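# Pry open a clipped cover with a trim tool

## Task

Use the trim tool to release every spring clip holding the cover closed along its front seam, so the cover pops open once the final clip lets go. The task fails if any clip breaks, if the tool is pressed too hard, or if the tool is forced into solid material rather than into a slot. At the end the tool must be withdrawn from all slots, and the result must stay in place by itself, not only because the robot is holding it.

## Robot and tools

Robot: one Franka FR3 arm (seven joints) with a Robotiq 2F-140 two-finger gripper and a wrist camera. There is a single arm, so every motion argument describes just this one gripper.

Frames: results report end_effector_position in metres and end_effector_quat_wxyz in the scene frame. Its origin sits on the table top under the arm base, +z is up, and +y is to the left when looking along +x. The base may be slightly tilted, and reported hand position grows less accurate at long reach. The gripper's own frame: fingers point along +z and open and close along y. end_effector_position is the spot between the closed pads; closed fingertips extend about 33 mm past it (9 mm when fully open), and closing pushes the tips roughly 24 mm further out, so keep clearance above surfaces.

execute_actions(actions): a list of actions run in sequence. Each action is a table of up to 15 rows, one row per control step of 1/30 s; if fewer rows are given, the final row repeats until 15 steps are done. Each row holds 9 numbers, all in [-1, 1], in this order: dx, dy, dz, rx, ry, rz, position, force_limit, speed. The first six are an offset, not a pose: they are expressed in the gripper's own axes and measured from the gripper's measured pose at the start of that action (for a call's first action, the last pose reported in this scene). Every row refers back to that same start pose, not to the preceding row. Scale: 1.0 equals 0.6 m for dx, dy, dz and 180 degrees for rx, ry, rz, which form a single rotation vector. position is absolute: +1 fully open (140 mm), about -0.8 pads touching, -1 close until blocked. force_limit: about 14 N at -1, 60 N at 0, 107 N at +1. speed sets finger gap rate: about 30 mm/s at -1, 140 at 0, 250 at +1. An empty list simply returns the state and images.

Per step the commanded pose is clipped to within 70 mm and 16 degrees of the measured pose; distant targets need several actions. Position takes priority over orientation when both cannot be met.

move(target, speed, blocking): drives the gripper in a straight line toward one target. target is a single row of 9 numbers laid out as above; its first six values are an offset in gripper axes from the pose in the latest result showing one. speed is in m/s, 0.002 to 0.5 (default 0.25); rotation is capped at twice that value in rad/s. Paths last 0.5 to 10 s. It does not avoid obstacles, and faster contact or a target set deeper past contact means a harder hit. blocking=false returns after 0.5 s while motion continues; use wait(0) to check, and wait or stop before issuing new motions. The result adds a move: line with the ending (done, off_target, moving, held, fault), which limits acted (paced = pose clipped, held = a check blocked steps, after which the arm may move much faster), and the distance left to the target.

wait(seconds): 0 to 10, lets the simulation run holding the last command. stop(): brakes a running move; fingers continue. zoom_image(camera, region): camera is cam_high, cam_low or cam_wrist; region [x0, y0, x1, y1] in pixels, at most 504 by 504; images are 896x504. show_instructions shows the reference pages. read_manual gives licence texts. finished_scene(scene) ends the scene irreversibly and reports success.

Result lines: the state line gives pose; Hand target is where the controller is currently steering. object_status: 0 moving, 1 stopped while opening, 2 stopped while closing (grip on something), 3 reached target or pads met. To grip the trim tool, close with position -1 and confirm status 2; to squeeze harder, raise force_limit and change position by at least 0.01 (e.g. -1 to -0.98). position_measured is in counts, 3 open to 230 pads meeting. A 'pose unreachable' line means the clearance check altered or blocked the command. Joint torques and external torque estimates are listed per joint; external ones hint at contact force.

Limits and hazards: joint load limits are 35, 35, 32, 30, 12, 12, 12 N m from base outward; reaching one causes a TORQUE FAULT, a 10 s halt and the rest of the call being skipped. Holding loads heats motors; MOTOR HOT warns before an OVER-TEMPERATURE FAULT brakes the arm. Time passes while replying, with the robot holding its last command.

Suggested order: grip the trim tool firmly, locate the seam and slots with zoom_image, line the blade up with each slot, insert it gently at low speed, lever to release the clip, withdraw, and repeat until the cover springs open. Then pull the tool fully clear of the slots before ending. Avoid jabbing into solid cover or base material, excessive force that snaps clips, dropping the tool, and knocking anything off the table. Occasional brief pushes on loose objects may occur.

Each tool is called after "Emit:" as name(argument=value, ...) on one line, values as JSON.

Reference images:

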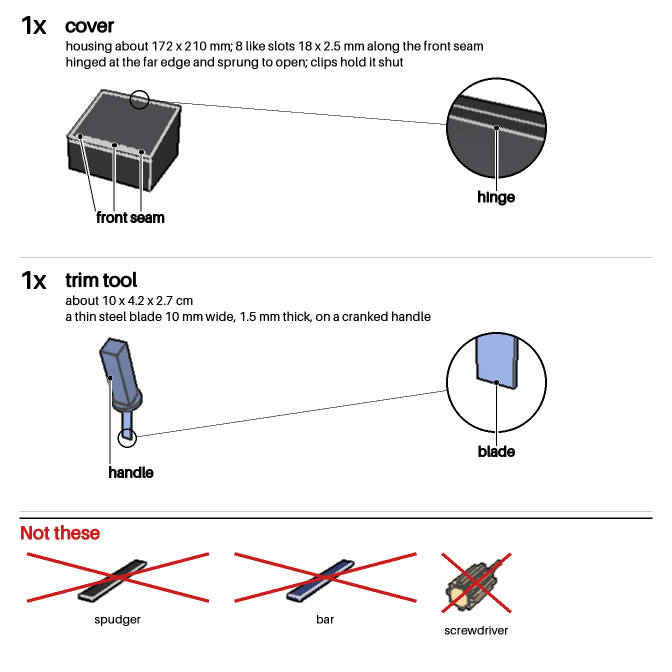

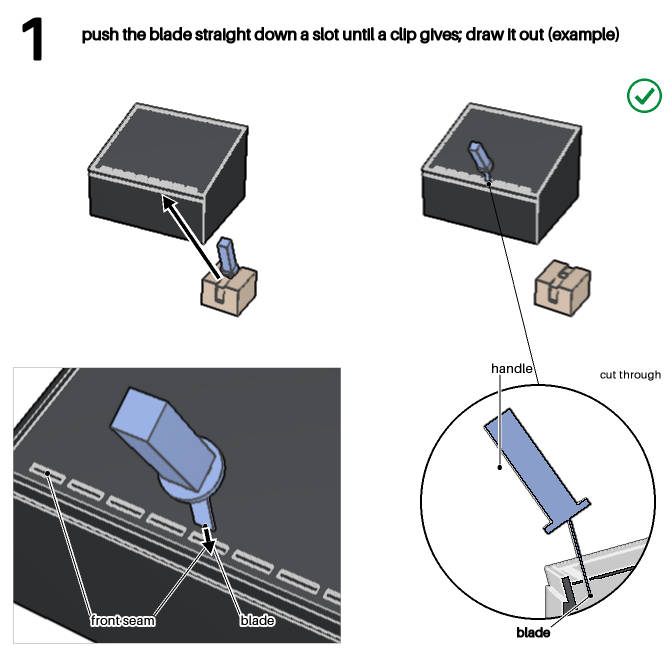

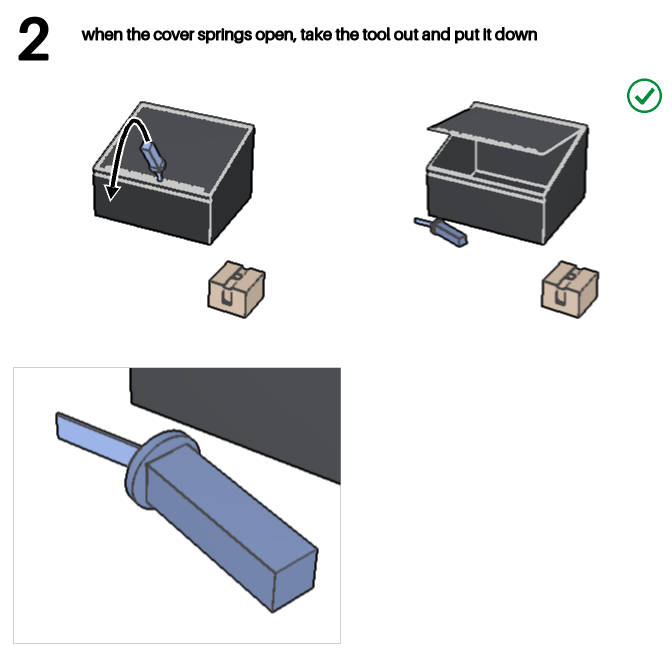

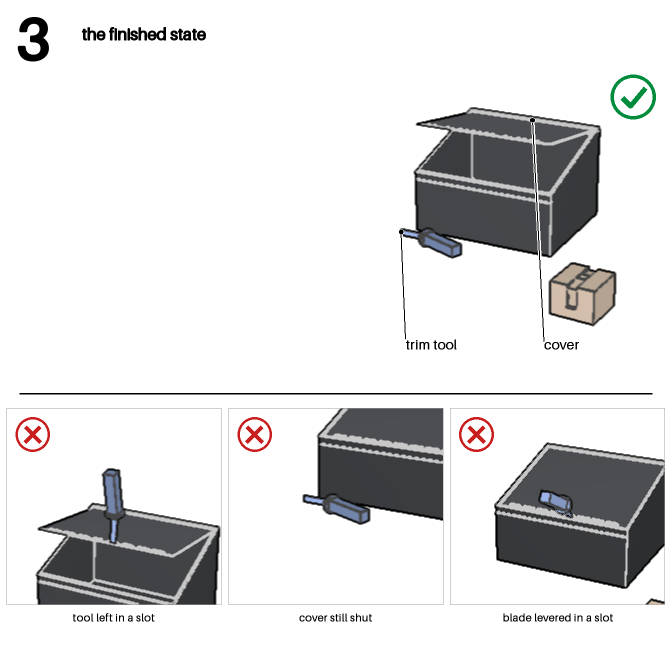

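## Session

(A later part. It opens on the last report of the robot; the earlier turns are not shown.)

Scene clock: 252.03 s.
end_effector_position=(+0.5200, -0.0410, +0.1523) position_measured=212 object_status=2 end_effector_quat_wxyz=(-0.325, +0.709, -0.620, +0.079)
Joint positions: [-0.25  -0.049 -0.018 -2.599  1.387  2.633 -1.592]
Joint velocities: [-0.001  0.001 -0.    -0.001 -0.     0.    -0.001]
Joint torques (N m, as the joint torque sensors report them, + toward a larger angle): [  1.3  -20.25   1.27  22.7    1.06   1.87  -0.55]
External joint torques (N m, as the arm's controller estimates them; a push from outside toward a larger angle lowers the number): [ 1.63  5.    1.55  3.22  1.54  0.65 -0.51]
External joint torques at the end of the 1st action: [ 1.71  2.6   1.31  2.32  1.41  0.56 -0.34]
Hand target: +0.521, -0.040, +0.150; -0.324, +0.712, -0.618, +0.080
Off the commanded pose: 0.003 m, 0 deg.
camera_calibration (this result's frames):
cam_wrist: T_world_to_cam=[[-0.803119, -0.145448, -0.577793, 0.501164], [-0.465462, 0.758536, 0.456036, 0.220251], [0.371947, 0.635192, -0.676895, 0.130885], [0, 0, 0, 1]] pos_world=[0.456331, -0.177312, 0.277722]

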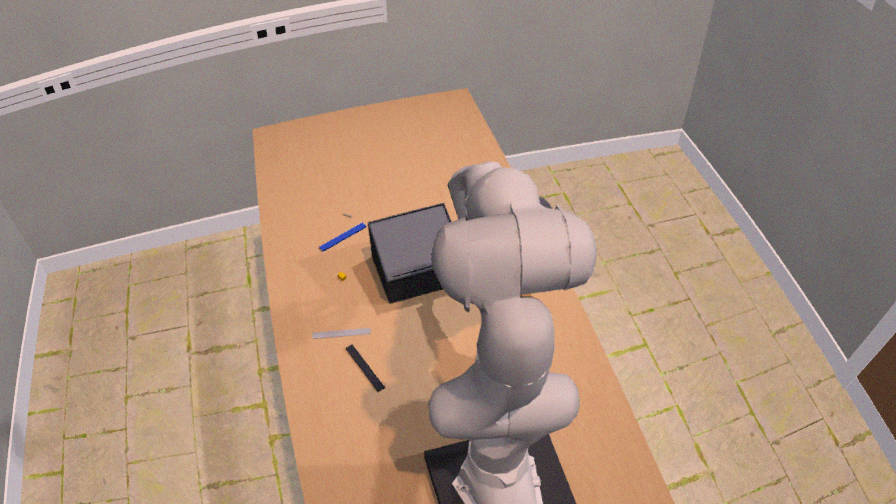

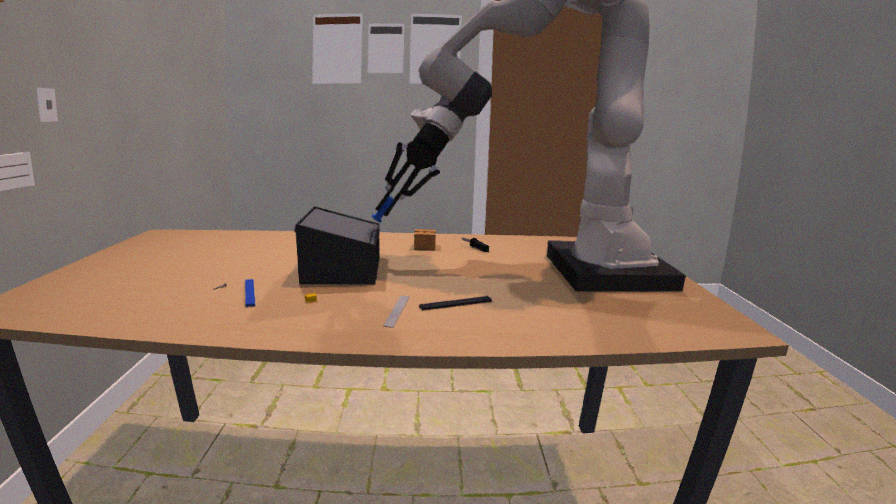

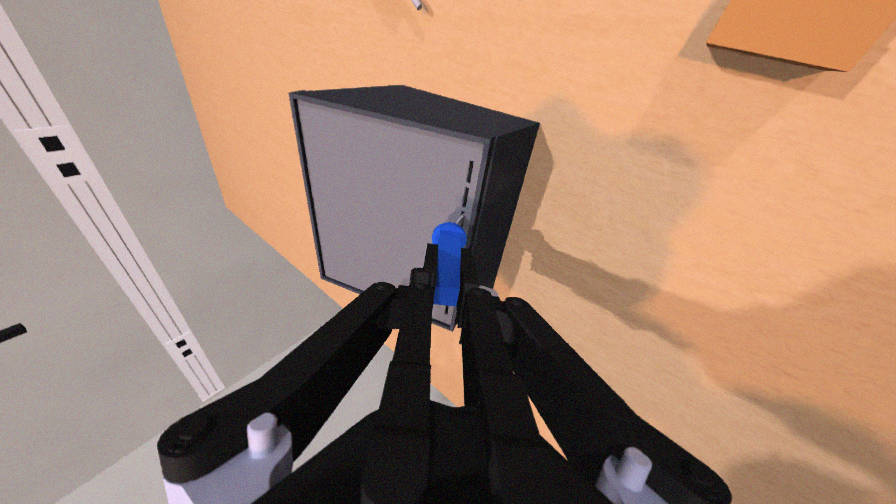

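Emit:
execute_actions(actions=[[[0.0017,0.0061,0.0047,0,0,0,-1,0.8,-0.6]]])

Scene clock: 253.80 s.
end_effector_position=(+0.5198, -0.0412, +0.1522) position_measured=212 object_status=2 end_effector_quat_wxyz=(-0.327, +0.707, -0.621, +0.080)
Joint positions: [-0.25  -0.049 -0.018 -2.601  1.398  2.633 -1.599]
Joint velocities: [ 0.001 -0.001 -0.    -0.001  0.003 -0.001 -0.005]
Joint torques (N m, as the joint torque sensors report them, + toward a larger angle): [  0.09 -19.65  -0.52  20.87   1.03   1.38  -0.53]
External joint torques (N m, as the arm's controller estimates them; a push from outside toward a larger angle lowers the number): [ 0.3   5.72 -0.37  1.3   1.52  0.19 -0.49]
Hand target: +0.519, -0.041, +0.148; -0.325, +0.709, -0.620, +0.079
Off the commanded pose: 0.005 m, 0 deg.
camera_calibration (this result's frames):
cam_wrist: T_world_to_cam=[[-0.802128, -0.140347, -0.580425, 0.501056], [-0.463476, 0.759213, 0.45693, 0.219242], [0.376537, 0.635529, -0.674034, 0.128125], [0, 0, 0, 1]] pos_world=[0.455281, -0.177556, 0.277008]

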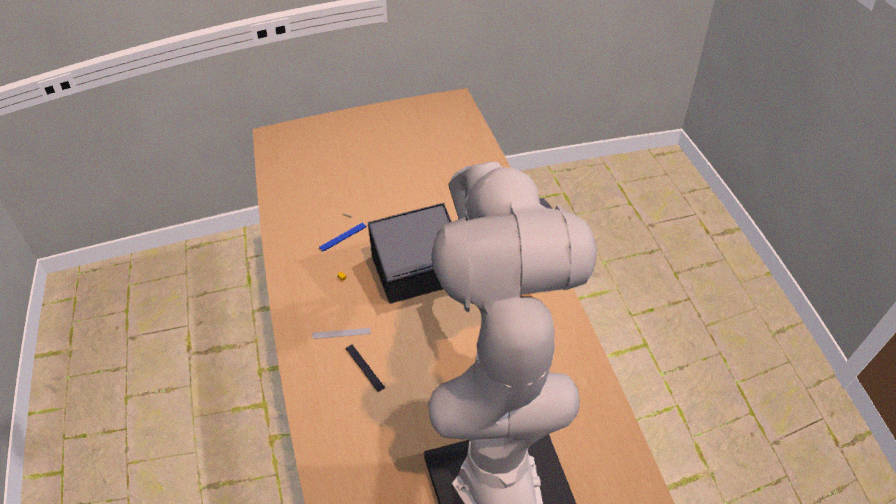

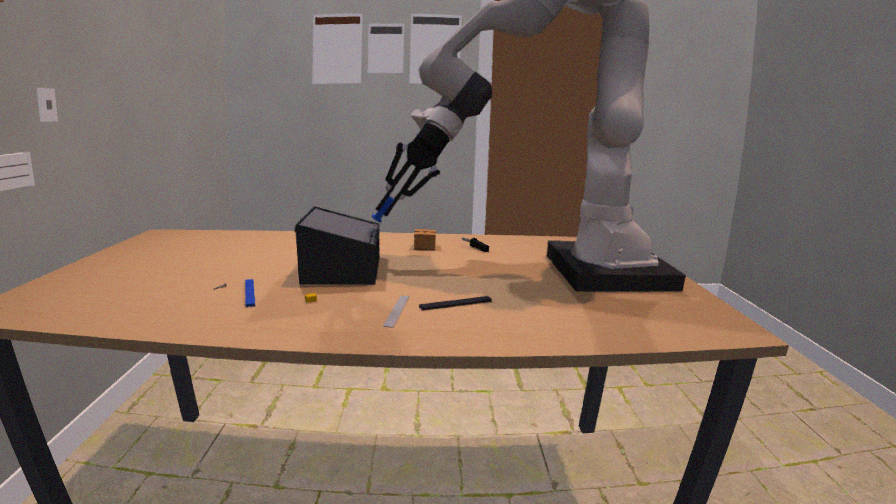

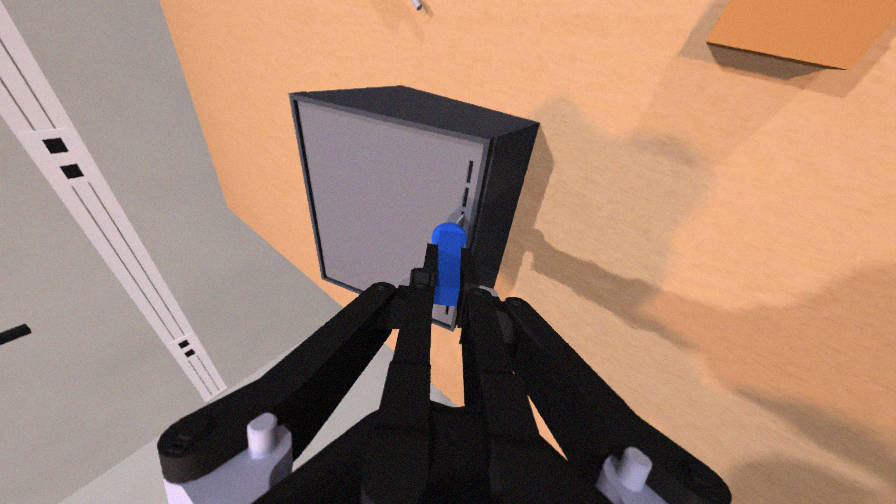

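Emit:
move(target=[-0.0093,-0.0082,-0.0255,-0.0022,-0.0005,-0.0035,-1,0.8,-0.6], speed=0.015)

Emit:
move(target=[-0.034,-0.0015,0.0125,0,0.001,0.003,-1,0.8,-0.6], speed=0.02)

Emit:
zoom_image(camera="cam_wrist", region=[450,198,482,230])

Scene clock: 260.30 s.
end_effector_position=(+0.5156, -0.0404, +0.1676) position_measured=212 object_status=2 end_effector_quat_wxyz=(-0.324, +0.716, -0.613, +0.082)
Joint positions: [-0.254 -0.102 -0.019 -2.62   1.323  2.623 -1.547]
Joint velocities: [-0.001 -0.001 -0.001 -0.002 -0.016 -0.004  0.032]
Joint torques (N m, as the joint torque sensors report them, + toward a larger angle): [ -2.41 -25.85  -1.54  20.74  -1.32   0.59   0.51]
External joint torques (N m, as the arm's controller estimates them; a push from outside toward a larger angle lowers the number): [-2.15 -1.98 -1.38  0.73 -0.88 -0.72  0.54]
Hand target: +0.515, -0.041, +0.168; -0.325, +0.712, -0.617, +0.079
Off the commanded pose: 0.002 m, 1 deg.
move: done
camera_calibration (this result's frames):
cam_wrist: T_world_to_cam=[[-0.797009, -0.165106, -0.580962, 0.503197], [-0.480972, 0.7553, 0.445183, 0.22048], [0.365298, 0.634242, -0.681391, 0.146645], [0, 0, 0, 1]] pos_world=[0.453527, -0.176456, 0.294107]

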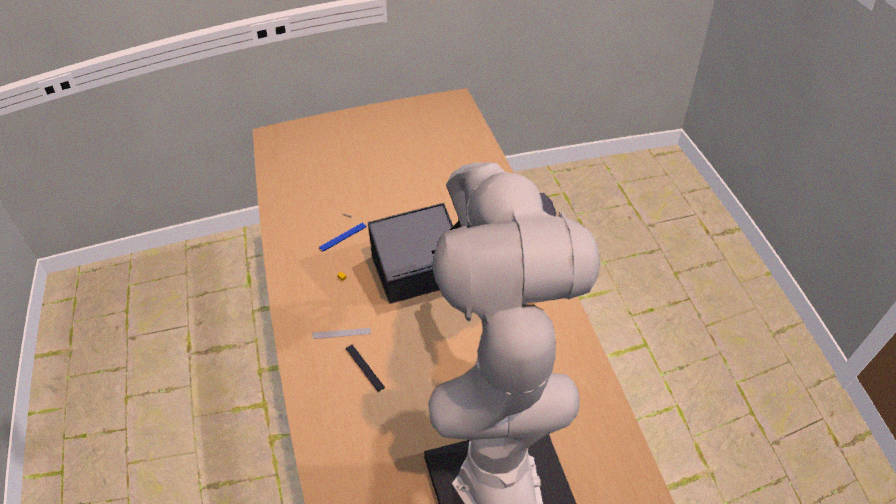

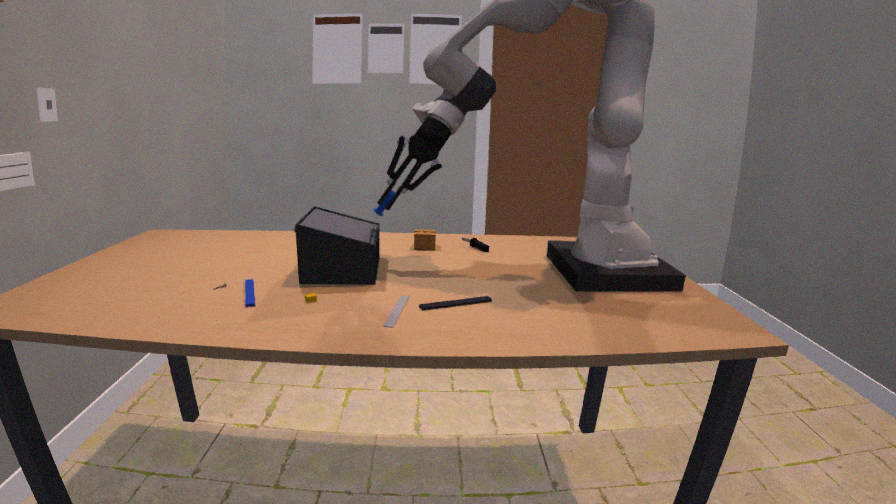

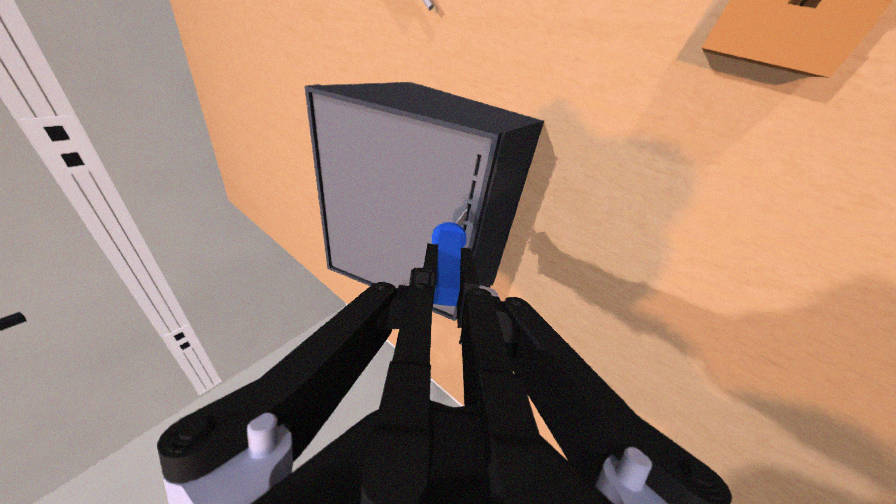

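Scene clock: 261.60 s.
end_effector_position=(+0.5145, -0.0195, +0.1666) position_measured=212 object_status=2 end_effector_quat_wxyz=(-0.323, +0.716, -0.613, +0.081)
Joint positions: [-0.229 -0.114  0.015 -2.637  1.362  2.655 -1.535]
Joint velocities: [-0.    -0.     0.002 -0.002  0.007  0.012  0.008]
Joint torques (N m, as the joint torque sensors report them, + toward a larger angle): [  0.85 -25.35   1.32  20.28   0.39   1.7    0.58]
External joint torques (N m, as the arm's controller estimates them; a push from outside toward a larger angle lowers the number): [ 1.13 -1.9   1.56  0.32  0.91  0.37  0.62]
Hand target: +0.515, -0.019, +0.168; -0.323, +0.713, -0.617, +0.081
Off the commanded pose: 0.002 m, 1 deg.
move: done
camera_calibration (this result's frames):
cam_wrist: T_world_to_cam=[[-0.798739, -0.166019, -0.578319, 0.505579], [-0.480031, 0.755324, 0.446157, 0.20393], [0.362748, 0.633974, -0.683001, 0.134632], [0, 0, 0, 1]] pos_world=[0.452881, -0.155451, 0.293355]

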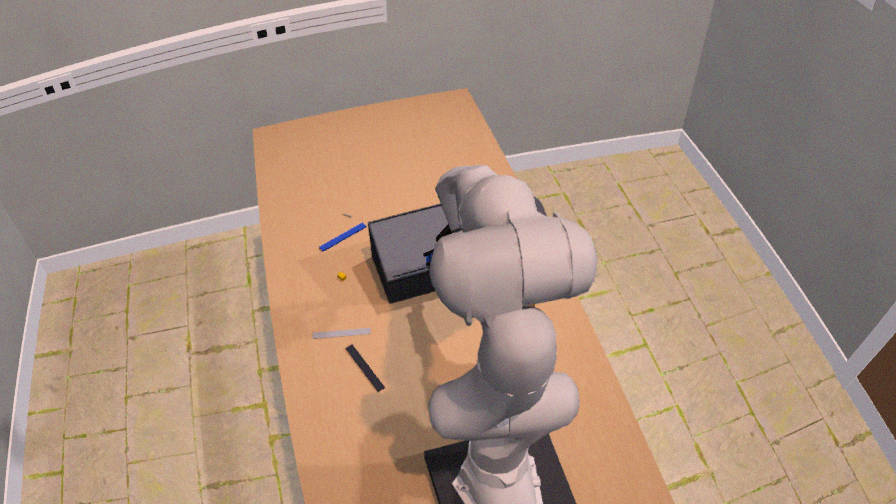

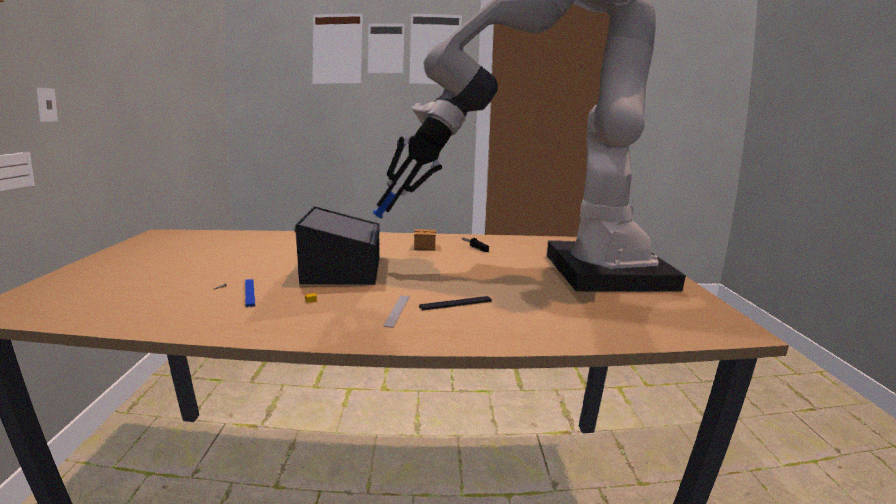

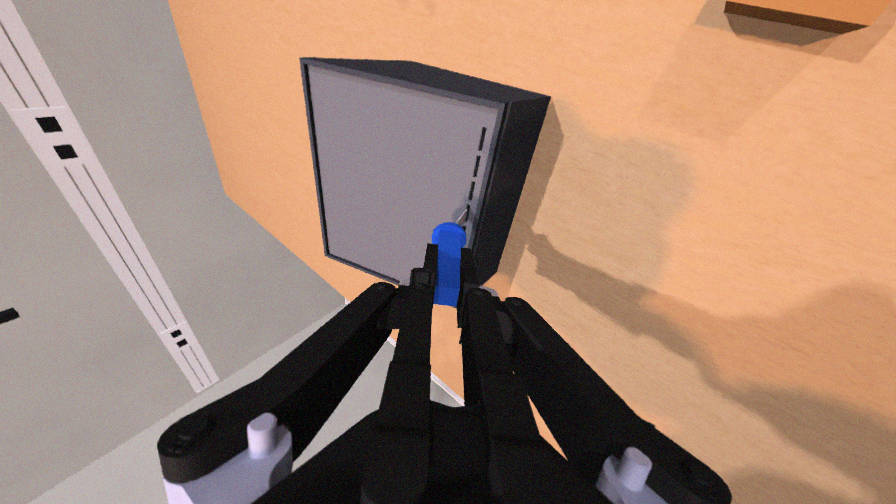

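Region (450, 198, 482, 230) of cam_wrist's 896x504 image, scaled by 15.750, with more detail than that image has.

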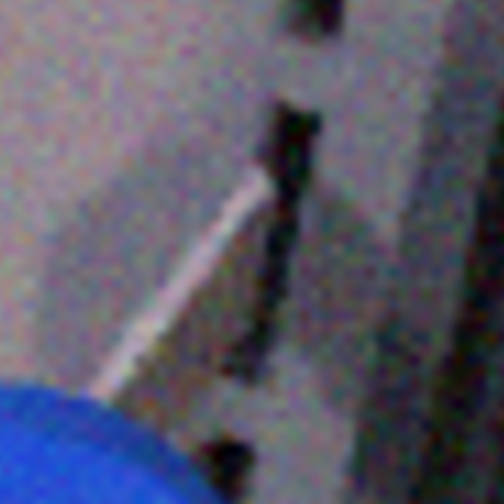

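Emit:
execute_actions(actions=[[[0.0001,0.0002,0.005,0,0.0005,0,-1,0.8,-0.6]]])

Emit:
zoom_image(camera="cam_wrist", region=[450,198,482,230])

Scene clock: 264.10 s.
end_effector_position=(+0.5151, -0.0195, +0.1646) position_measured=212 object_status=2 end_effector_quat_wxyz=(-0.323, +0.714, -0.616, +0.080)
Joint positions: [-0.228 -0.107  0.016 -2.634  1.37   2.658 -1.536]
Joint velocities: [ 0.    -0.    -0.     0.001  0.001  0.001 -0.004]
Joint torques (N m, as the joint torque sensors report them, + toward a larger angle): [  1.05 -22.24   0.69  21.74   0.61   1.72  -0.22]
External joint torques (N m, as the arm's controller estimates them; a push from outside toward a larger angle lowers the number): [ 1.24  1.43  0.85  1.82  1.15  0.41 -0.18]
Hand target: +0.516, -0.019, +0.164; -0.322, +0.716, -0.613, +0.081
Off the commanded pose: 0.001 m, 0 deg.
camera_calibration (this result's frames):
cam_wrist: T_world_to_cam=[[-0.80118, -0.159758, -0.576704, 0.506029], [-0.474556, 0.756713, 0.449647, 0.201797], [0.364565, 0.633926, -0.682078, 0.132003], [0, 0, 0, 1]] pos_world=[0.453061, -0.15554, 0.291128]

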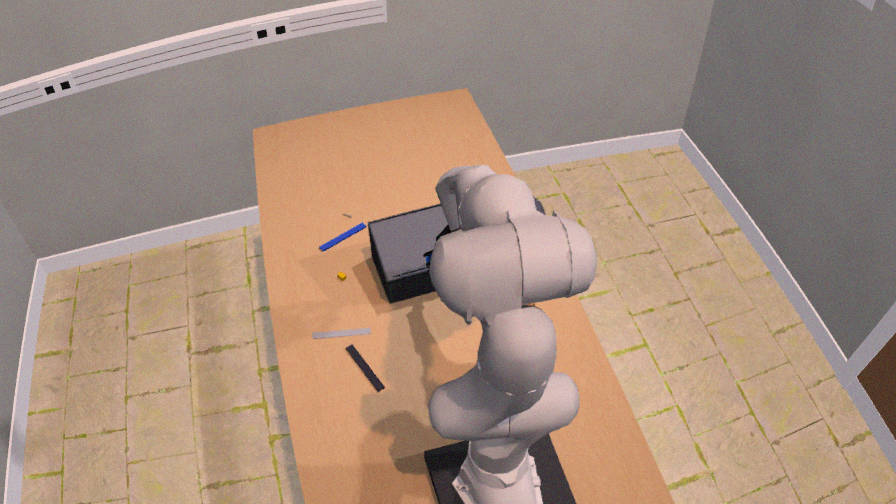

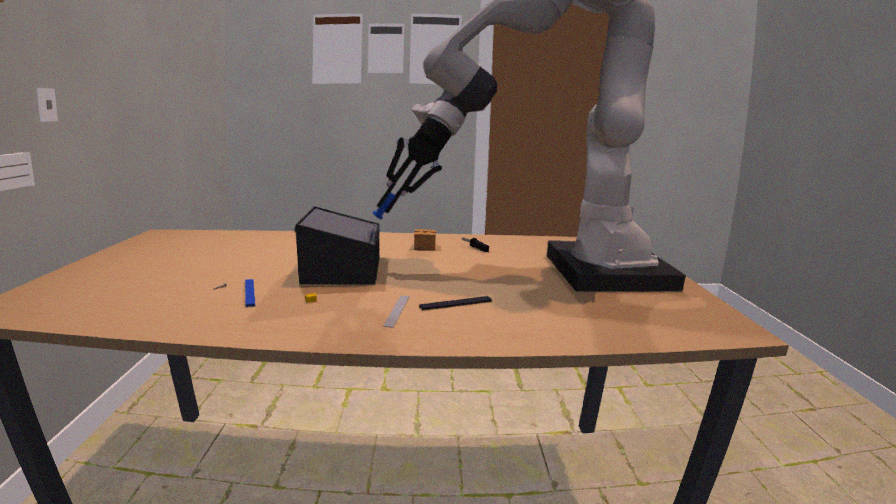

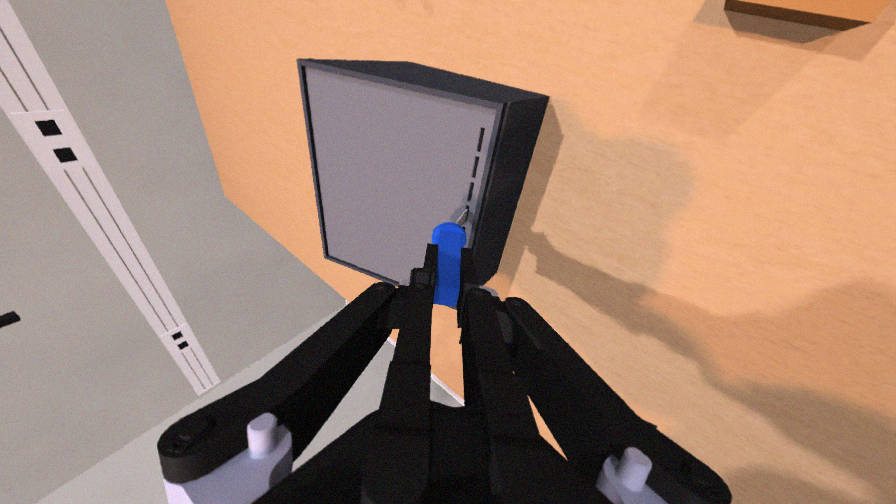

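Region (450, 198, 482, 230) of cam_wrist's 896x504 image, scaled by 15.750, with more detail than that image has.

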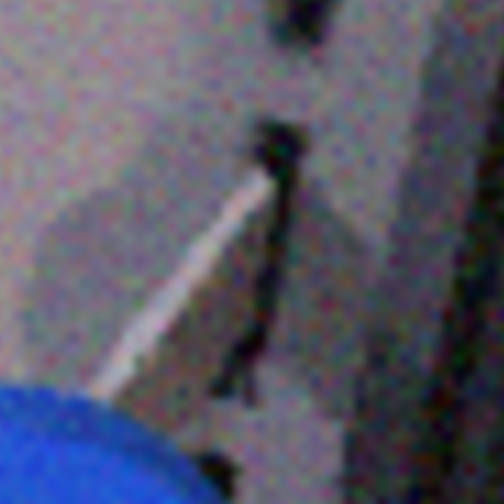

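Emit:
execute_actions(actions=[[[0.0001,0.0002,0.005,0,0.0005,-0.002,-1,0.8,-0.6]],[[0.0001,0.0002,0.005,0,0.0005,-0.002,-1,0.8,-0.6]]])

Scene clock: 268.07 s.
end_effector_position=(+0.5164, -0.0197, +0.1607) position_measured=212 object_status=2 end_effector_quat_wxyz=(-0.323, +0.714, -0.617, +0.080)
Joint positions: [-0.226 -0.093  0.016 -2.629  1.386  2.662 -1.55 ]
Joint velocities: [-0.    -0.     0.001 -0.     0.001  0.001 -0.006]
Joint torques (N m, as the joint torque sensors report them, + toward a larger angle): [  1.13 -22.66   0.85  21.65   0.6    1.63  -0.29]
External joint torques (N m, as the arm's controller estimates them; a push from outside toward a larger angle lowers the number): [ 1.38  1.33  1.08  1.91  1.14  0.33 -0.25]
External joint torques at the end of the 1st action: [ 1.23  1.39  0.89  1.7   1.1   0.49 -0.4 ]
Hand target: +0.517, -0.019, +0.160; -0.322, +0.716, -0.614, +0.081
Off the commanded pose: 0.001 m, 0 deg.
camera_calibration (this result's frames):
cam_wrist: T_world_to_cam=[[-0.802233, -0.157543, -0.57585, 0.505197], [-0.472132, 0.757762, 0.45043, 0.202913], [0.365395, 0.633227, -0.682283, 0.128529], [0, 0, 0, 1]] pos_world=[0.454124, -0.155558, 0.287212]

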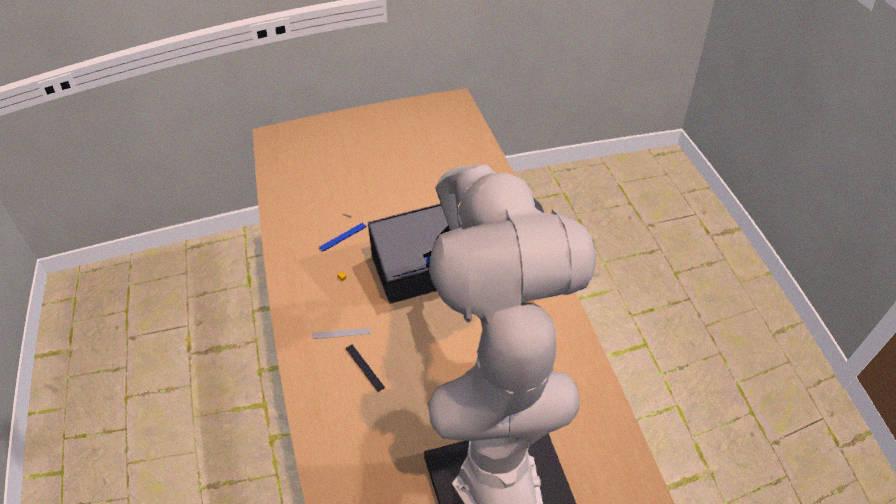

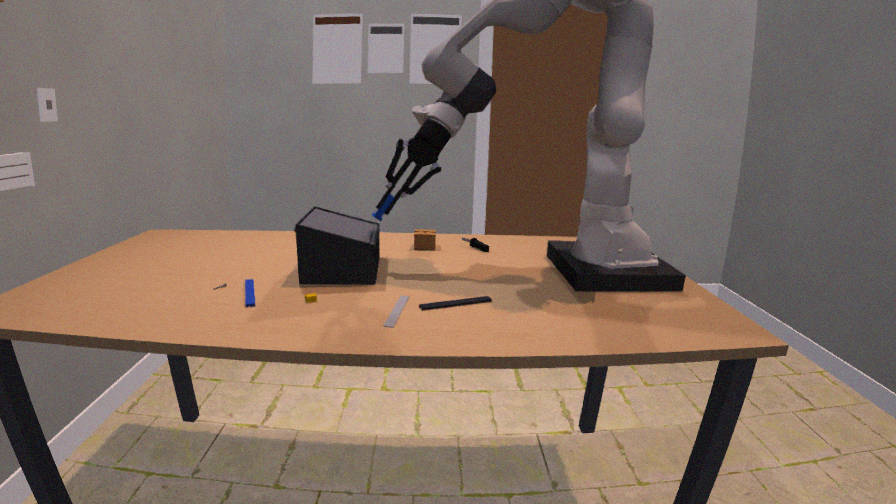

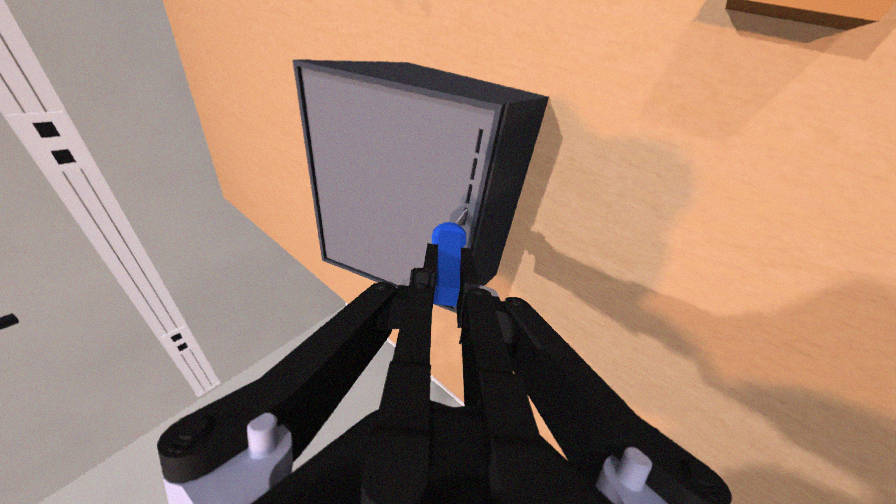

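Emit:
execute_actions(actions=[[[0.0001,0.0004,0.005,0,0.0005,-0.002,-1,0.8,-0.6]],[[0.0001,0.0004,0.005,0,0.0005,-0.002,-1,0.8,-0.6]],[[0.0001,0.0004,0.005,0,0.0005,-0.002,-1,0.8,-0.6]],[[0.0001,0.0004,0.005,0,0.0005,-0.002,-1,0.8,-0.6]]])

Scene clock: 271.97 s.
end_effector_position=(+0.5194, -0.0197, +0.1574) position_measured=212 object_status=2 end_effector_quat_wxyz=(-0.325, +0.711, -0.618, +0.081)
Joint positions: [-0.224 -0.077  0.016 -2.62   1.416  2.665 -1.573]
Joint velocities: [-0.001  0.001 -0.     0.     0.001 -0.    -0.006]
Joint torques (N m, as the joint torque sensors report them, + toward a larger angle): [  1.34 -19.53   1.26  22.49   0.8    1.94  -0.49]
External joint torques (N m, as the arm's controller estimates them; a push from outside toward a larger angle lowers the number): [ 1.68  4.78  1.58  2.94  1.35  0.68 -0.45]
External joint torques at the end of the 1st action: [ 1.15  1.54  0.95  2.06  1.13  0.48 -0.25]
External joint torques at the end of the 2nd action: [ 1.28  2.26  1.18  1.66  1.02  0.59 -0.35]
External joint torques at the end of the 3rd action: [ 1.37  4.33  1.27  2.19  1.29  0.73 -0.37]
Hand target: +0.520, -0.019, +0.155; -0.323, +0.714, -0.616, +0.082
Off the commanded pose: 0.003 m, 0 deg.
camera_calibration (this result's frames):
cam_wrist: T_world_to_cam=[[-0.800645, -0.150314, -0.579977, 0.505753], [-0.46945, 0.758856, 0.451391, 0.204332], [0.372269, 0.633674, -0.67814, 0.121006], [0, 0, 0, 1]] pos_world=[0.455805, -0.155716, 0.28315]

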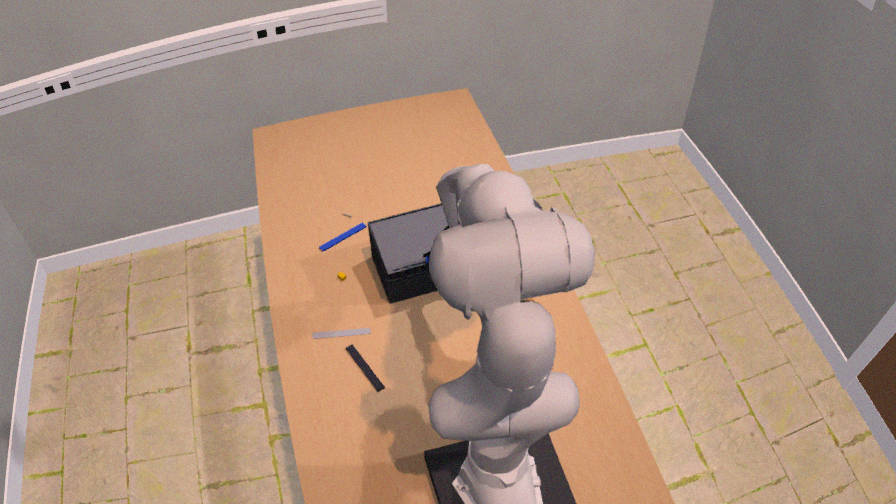

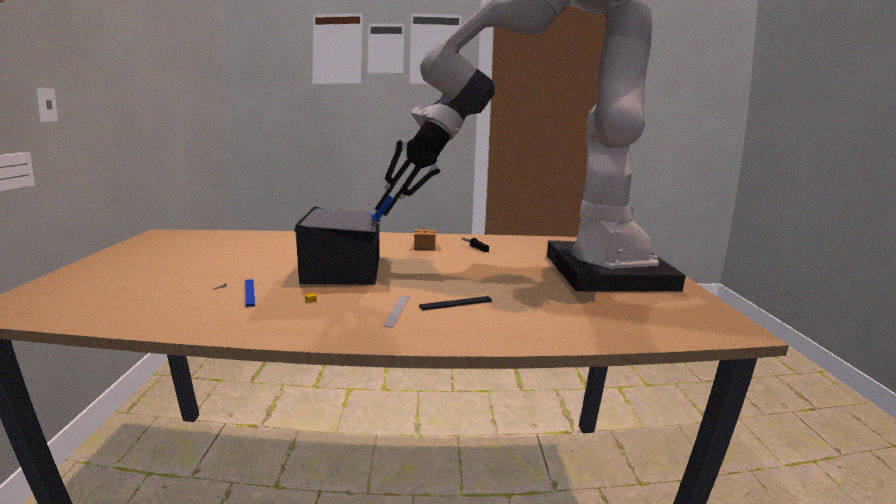

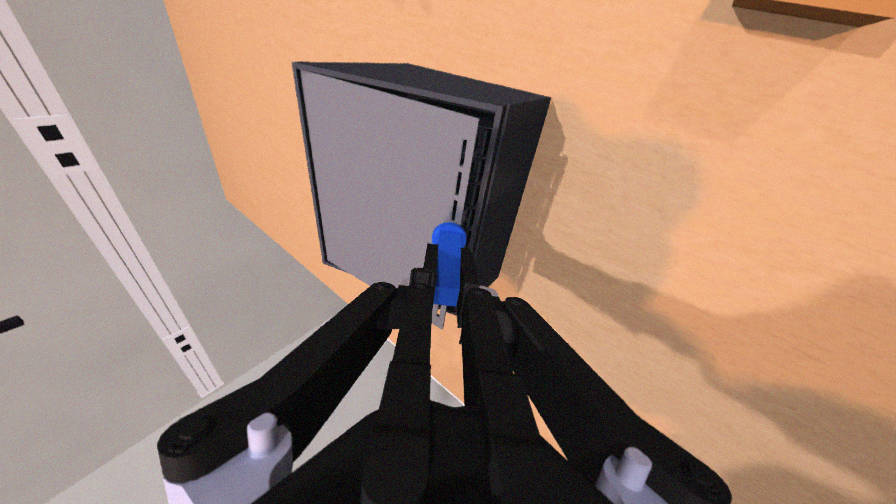

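Emit:
move(target=[-0.0044,-0.014,-0.0121,-0.021,0,0.0076,-1,0.8,-0.6], speed=0.015)

Emit:
zoom_image(camera="cam_low", region=[280,150,440,290])

Scene clock: 280.80 s.
end_effector_position=(+0.5219, -0.0196, +0.1672) position_measured=212 object_status=2 end_effector_quat_wxyz=(-0.302, +0.719, -0.623, +0.060)
Joint positions: [-0.225 -0.091  0.016 -2.596  1.208  2.649 -1.366]
Joint velocities: [ 0.     0.001  0.     0.003 -0.022 -0.005  0.051]
Joint torques (N m, as the joint torque sensors report them, + toward a larger angle): [ -1.64 -25.9   -0.91  20.75  -1.42   0.89   0.37]
External joint torques (N m, as the arm's controller estimates them; a push from outside toward a larger angle lowers the number): [-1.33 -1.34 -0.58  0.57 -1.01 -0.71  0.41]
Hand target: +0.522, -0.019, +0.168; -0.303, +0.714, -0.629, +0.056
Off the commanded pose: 0.001 m, 1 deg.
move: done
camera_calibration (this result's frames):
cam_wrist: T_world_to_cam=[[-0.833598, -0.167154, -0.526473, 0.521335], [-0.44975, 0.758732, 0.471223, 0.187337], [0.320685, 0.629592, -0.707655, 0.158447], [0, 0, 0, 1]] pos_world=[0.468027, -0.154753, 0.298317]

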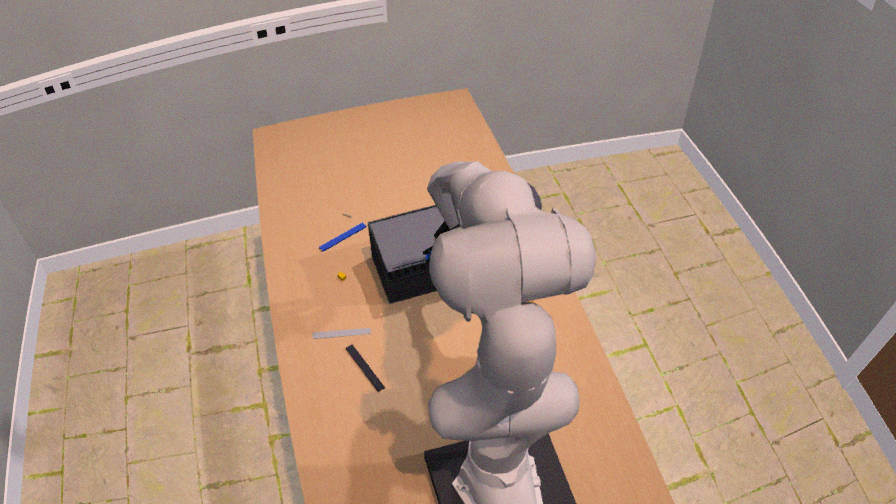

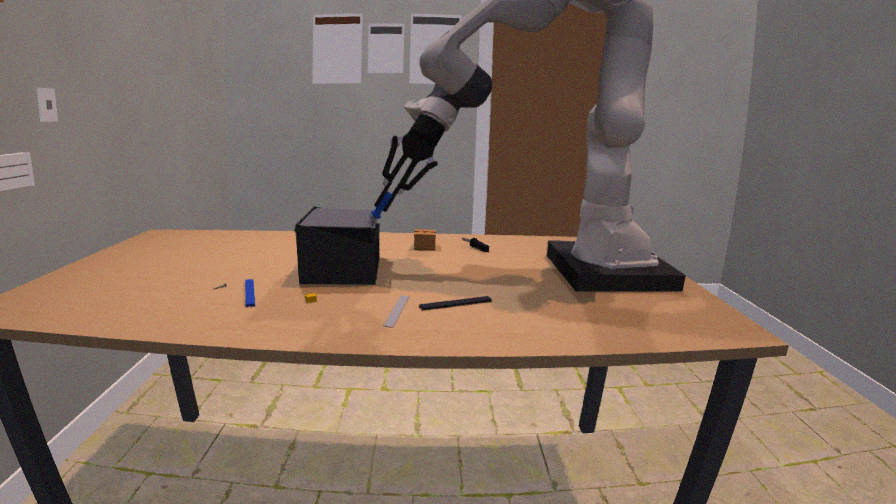

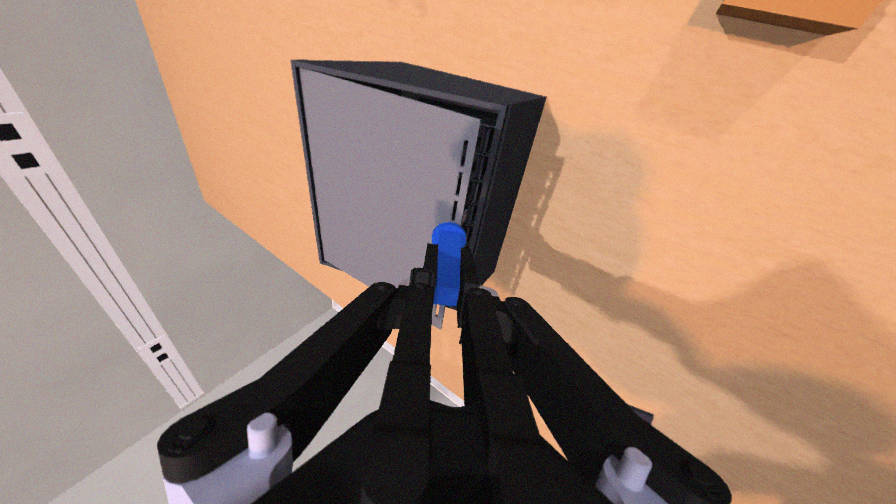

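Region (280, 150, 440, 290) of cam_low's 896x504 image, scaled by 3.150, with more detail than that image has; it fills the top 441 rows of this view, and the rest is white.

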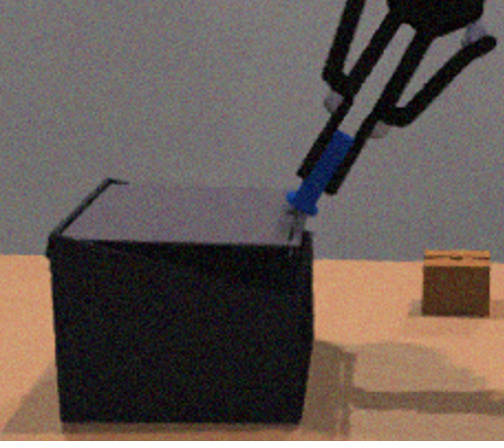

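Emit:
move(target=[-0.0091,-0.0325,-0.0251,-0.052,0,0.023,-1,0.8,-0.6], speed=0.03)

Emit:
zoom_image(camera="cam_low", region=[280,150,440,290])

Scene clock: 288.83 s.
end_effector_position=(+0.5316, -0.0189, +0.1925) position_measured=212 object_status=2 end_effector_quat_wxyz=(-0.246, +0.723, -0.646, +0.003)
Joint positions: [-0.253 -0.082  0.02  -2.476  0.784  2.508 -0.921]
Joint velocities: [ 0.001 -0.001  0.001  0.005 -0.009 -0.005  0.041]
Joint torques (N m, as the joint torque sensors report them, + toward a larger angle): [ -1.12 -24.76   0.    23.67  -0.78   1.28   0.38]
External joint torques (N m, as the arm's controller estimates them; a push from outside toward a larger angle lowers the number): [-0.86  1.76  0.37  1.8  -0.9  -0.85  0.41]
Hand target: +0.530, -0.018, +0.191; -0.244, +0.718, -0.652, -0.002
Off the commanded pose: 0.002 m, 1 deg.
move: done
camera_calibration (this result's frames):
cam_wrist: T_world_to_cam=[[-0.909345, -0.170681, -0.37942, 0.55475], [-0.36569, 0.762801, 0.533296, 0.122784], [0.198398, 0.623701, -0.756066, 0.246974], [0, 0, 0, 1]] pos_world=[0.500361, -0.153012, 0.331731]

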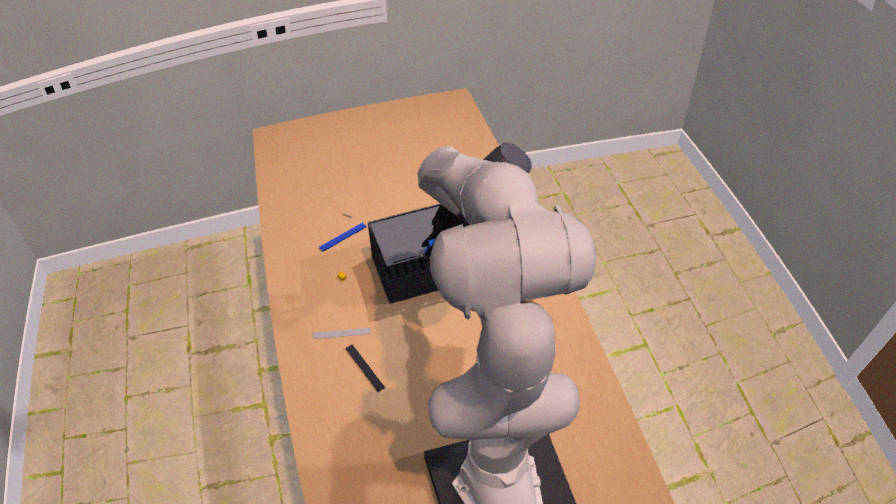

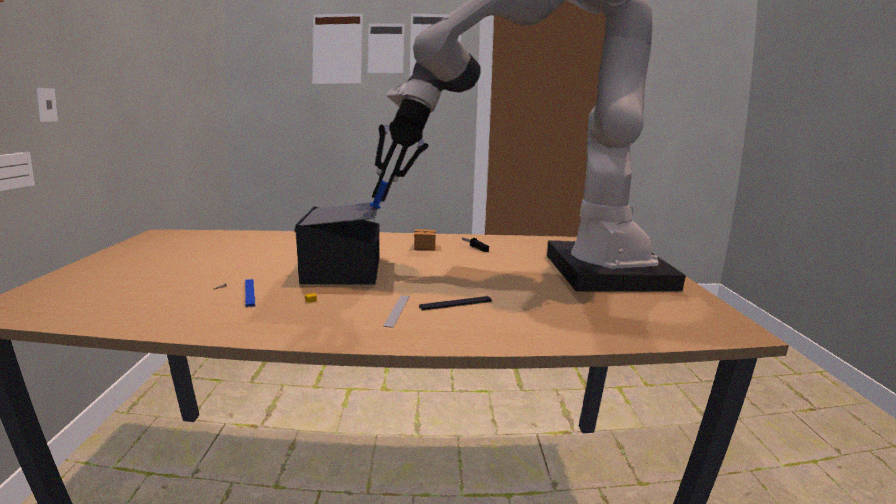

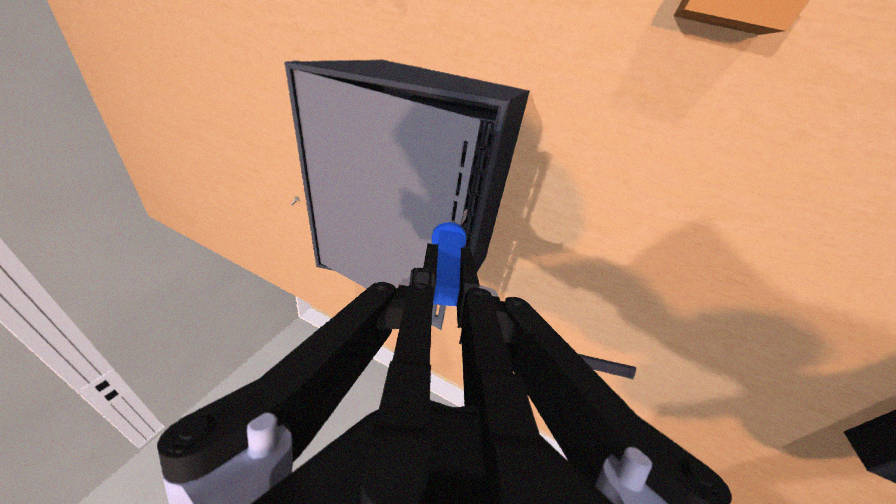

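Region (280, 150, 440, 290) of cam_low's 896x504 image, scaled by 3.150, with more detail than that image has; it fills the top 441 rows of this view, and the rest is white.

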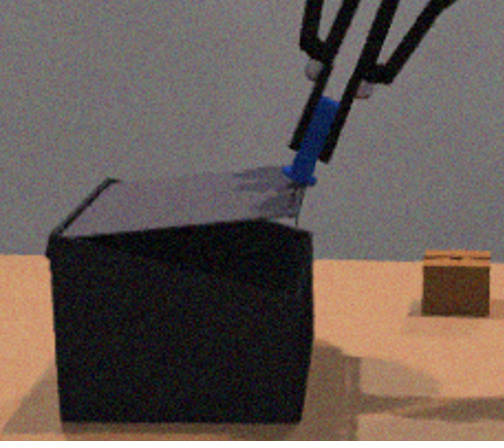

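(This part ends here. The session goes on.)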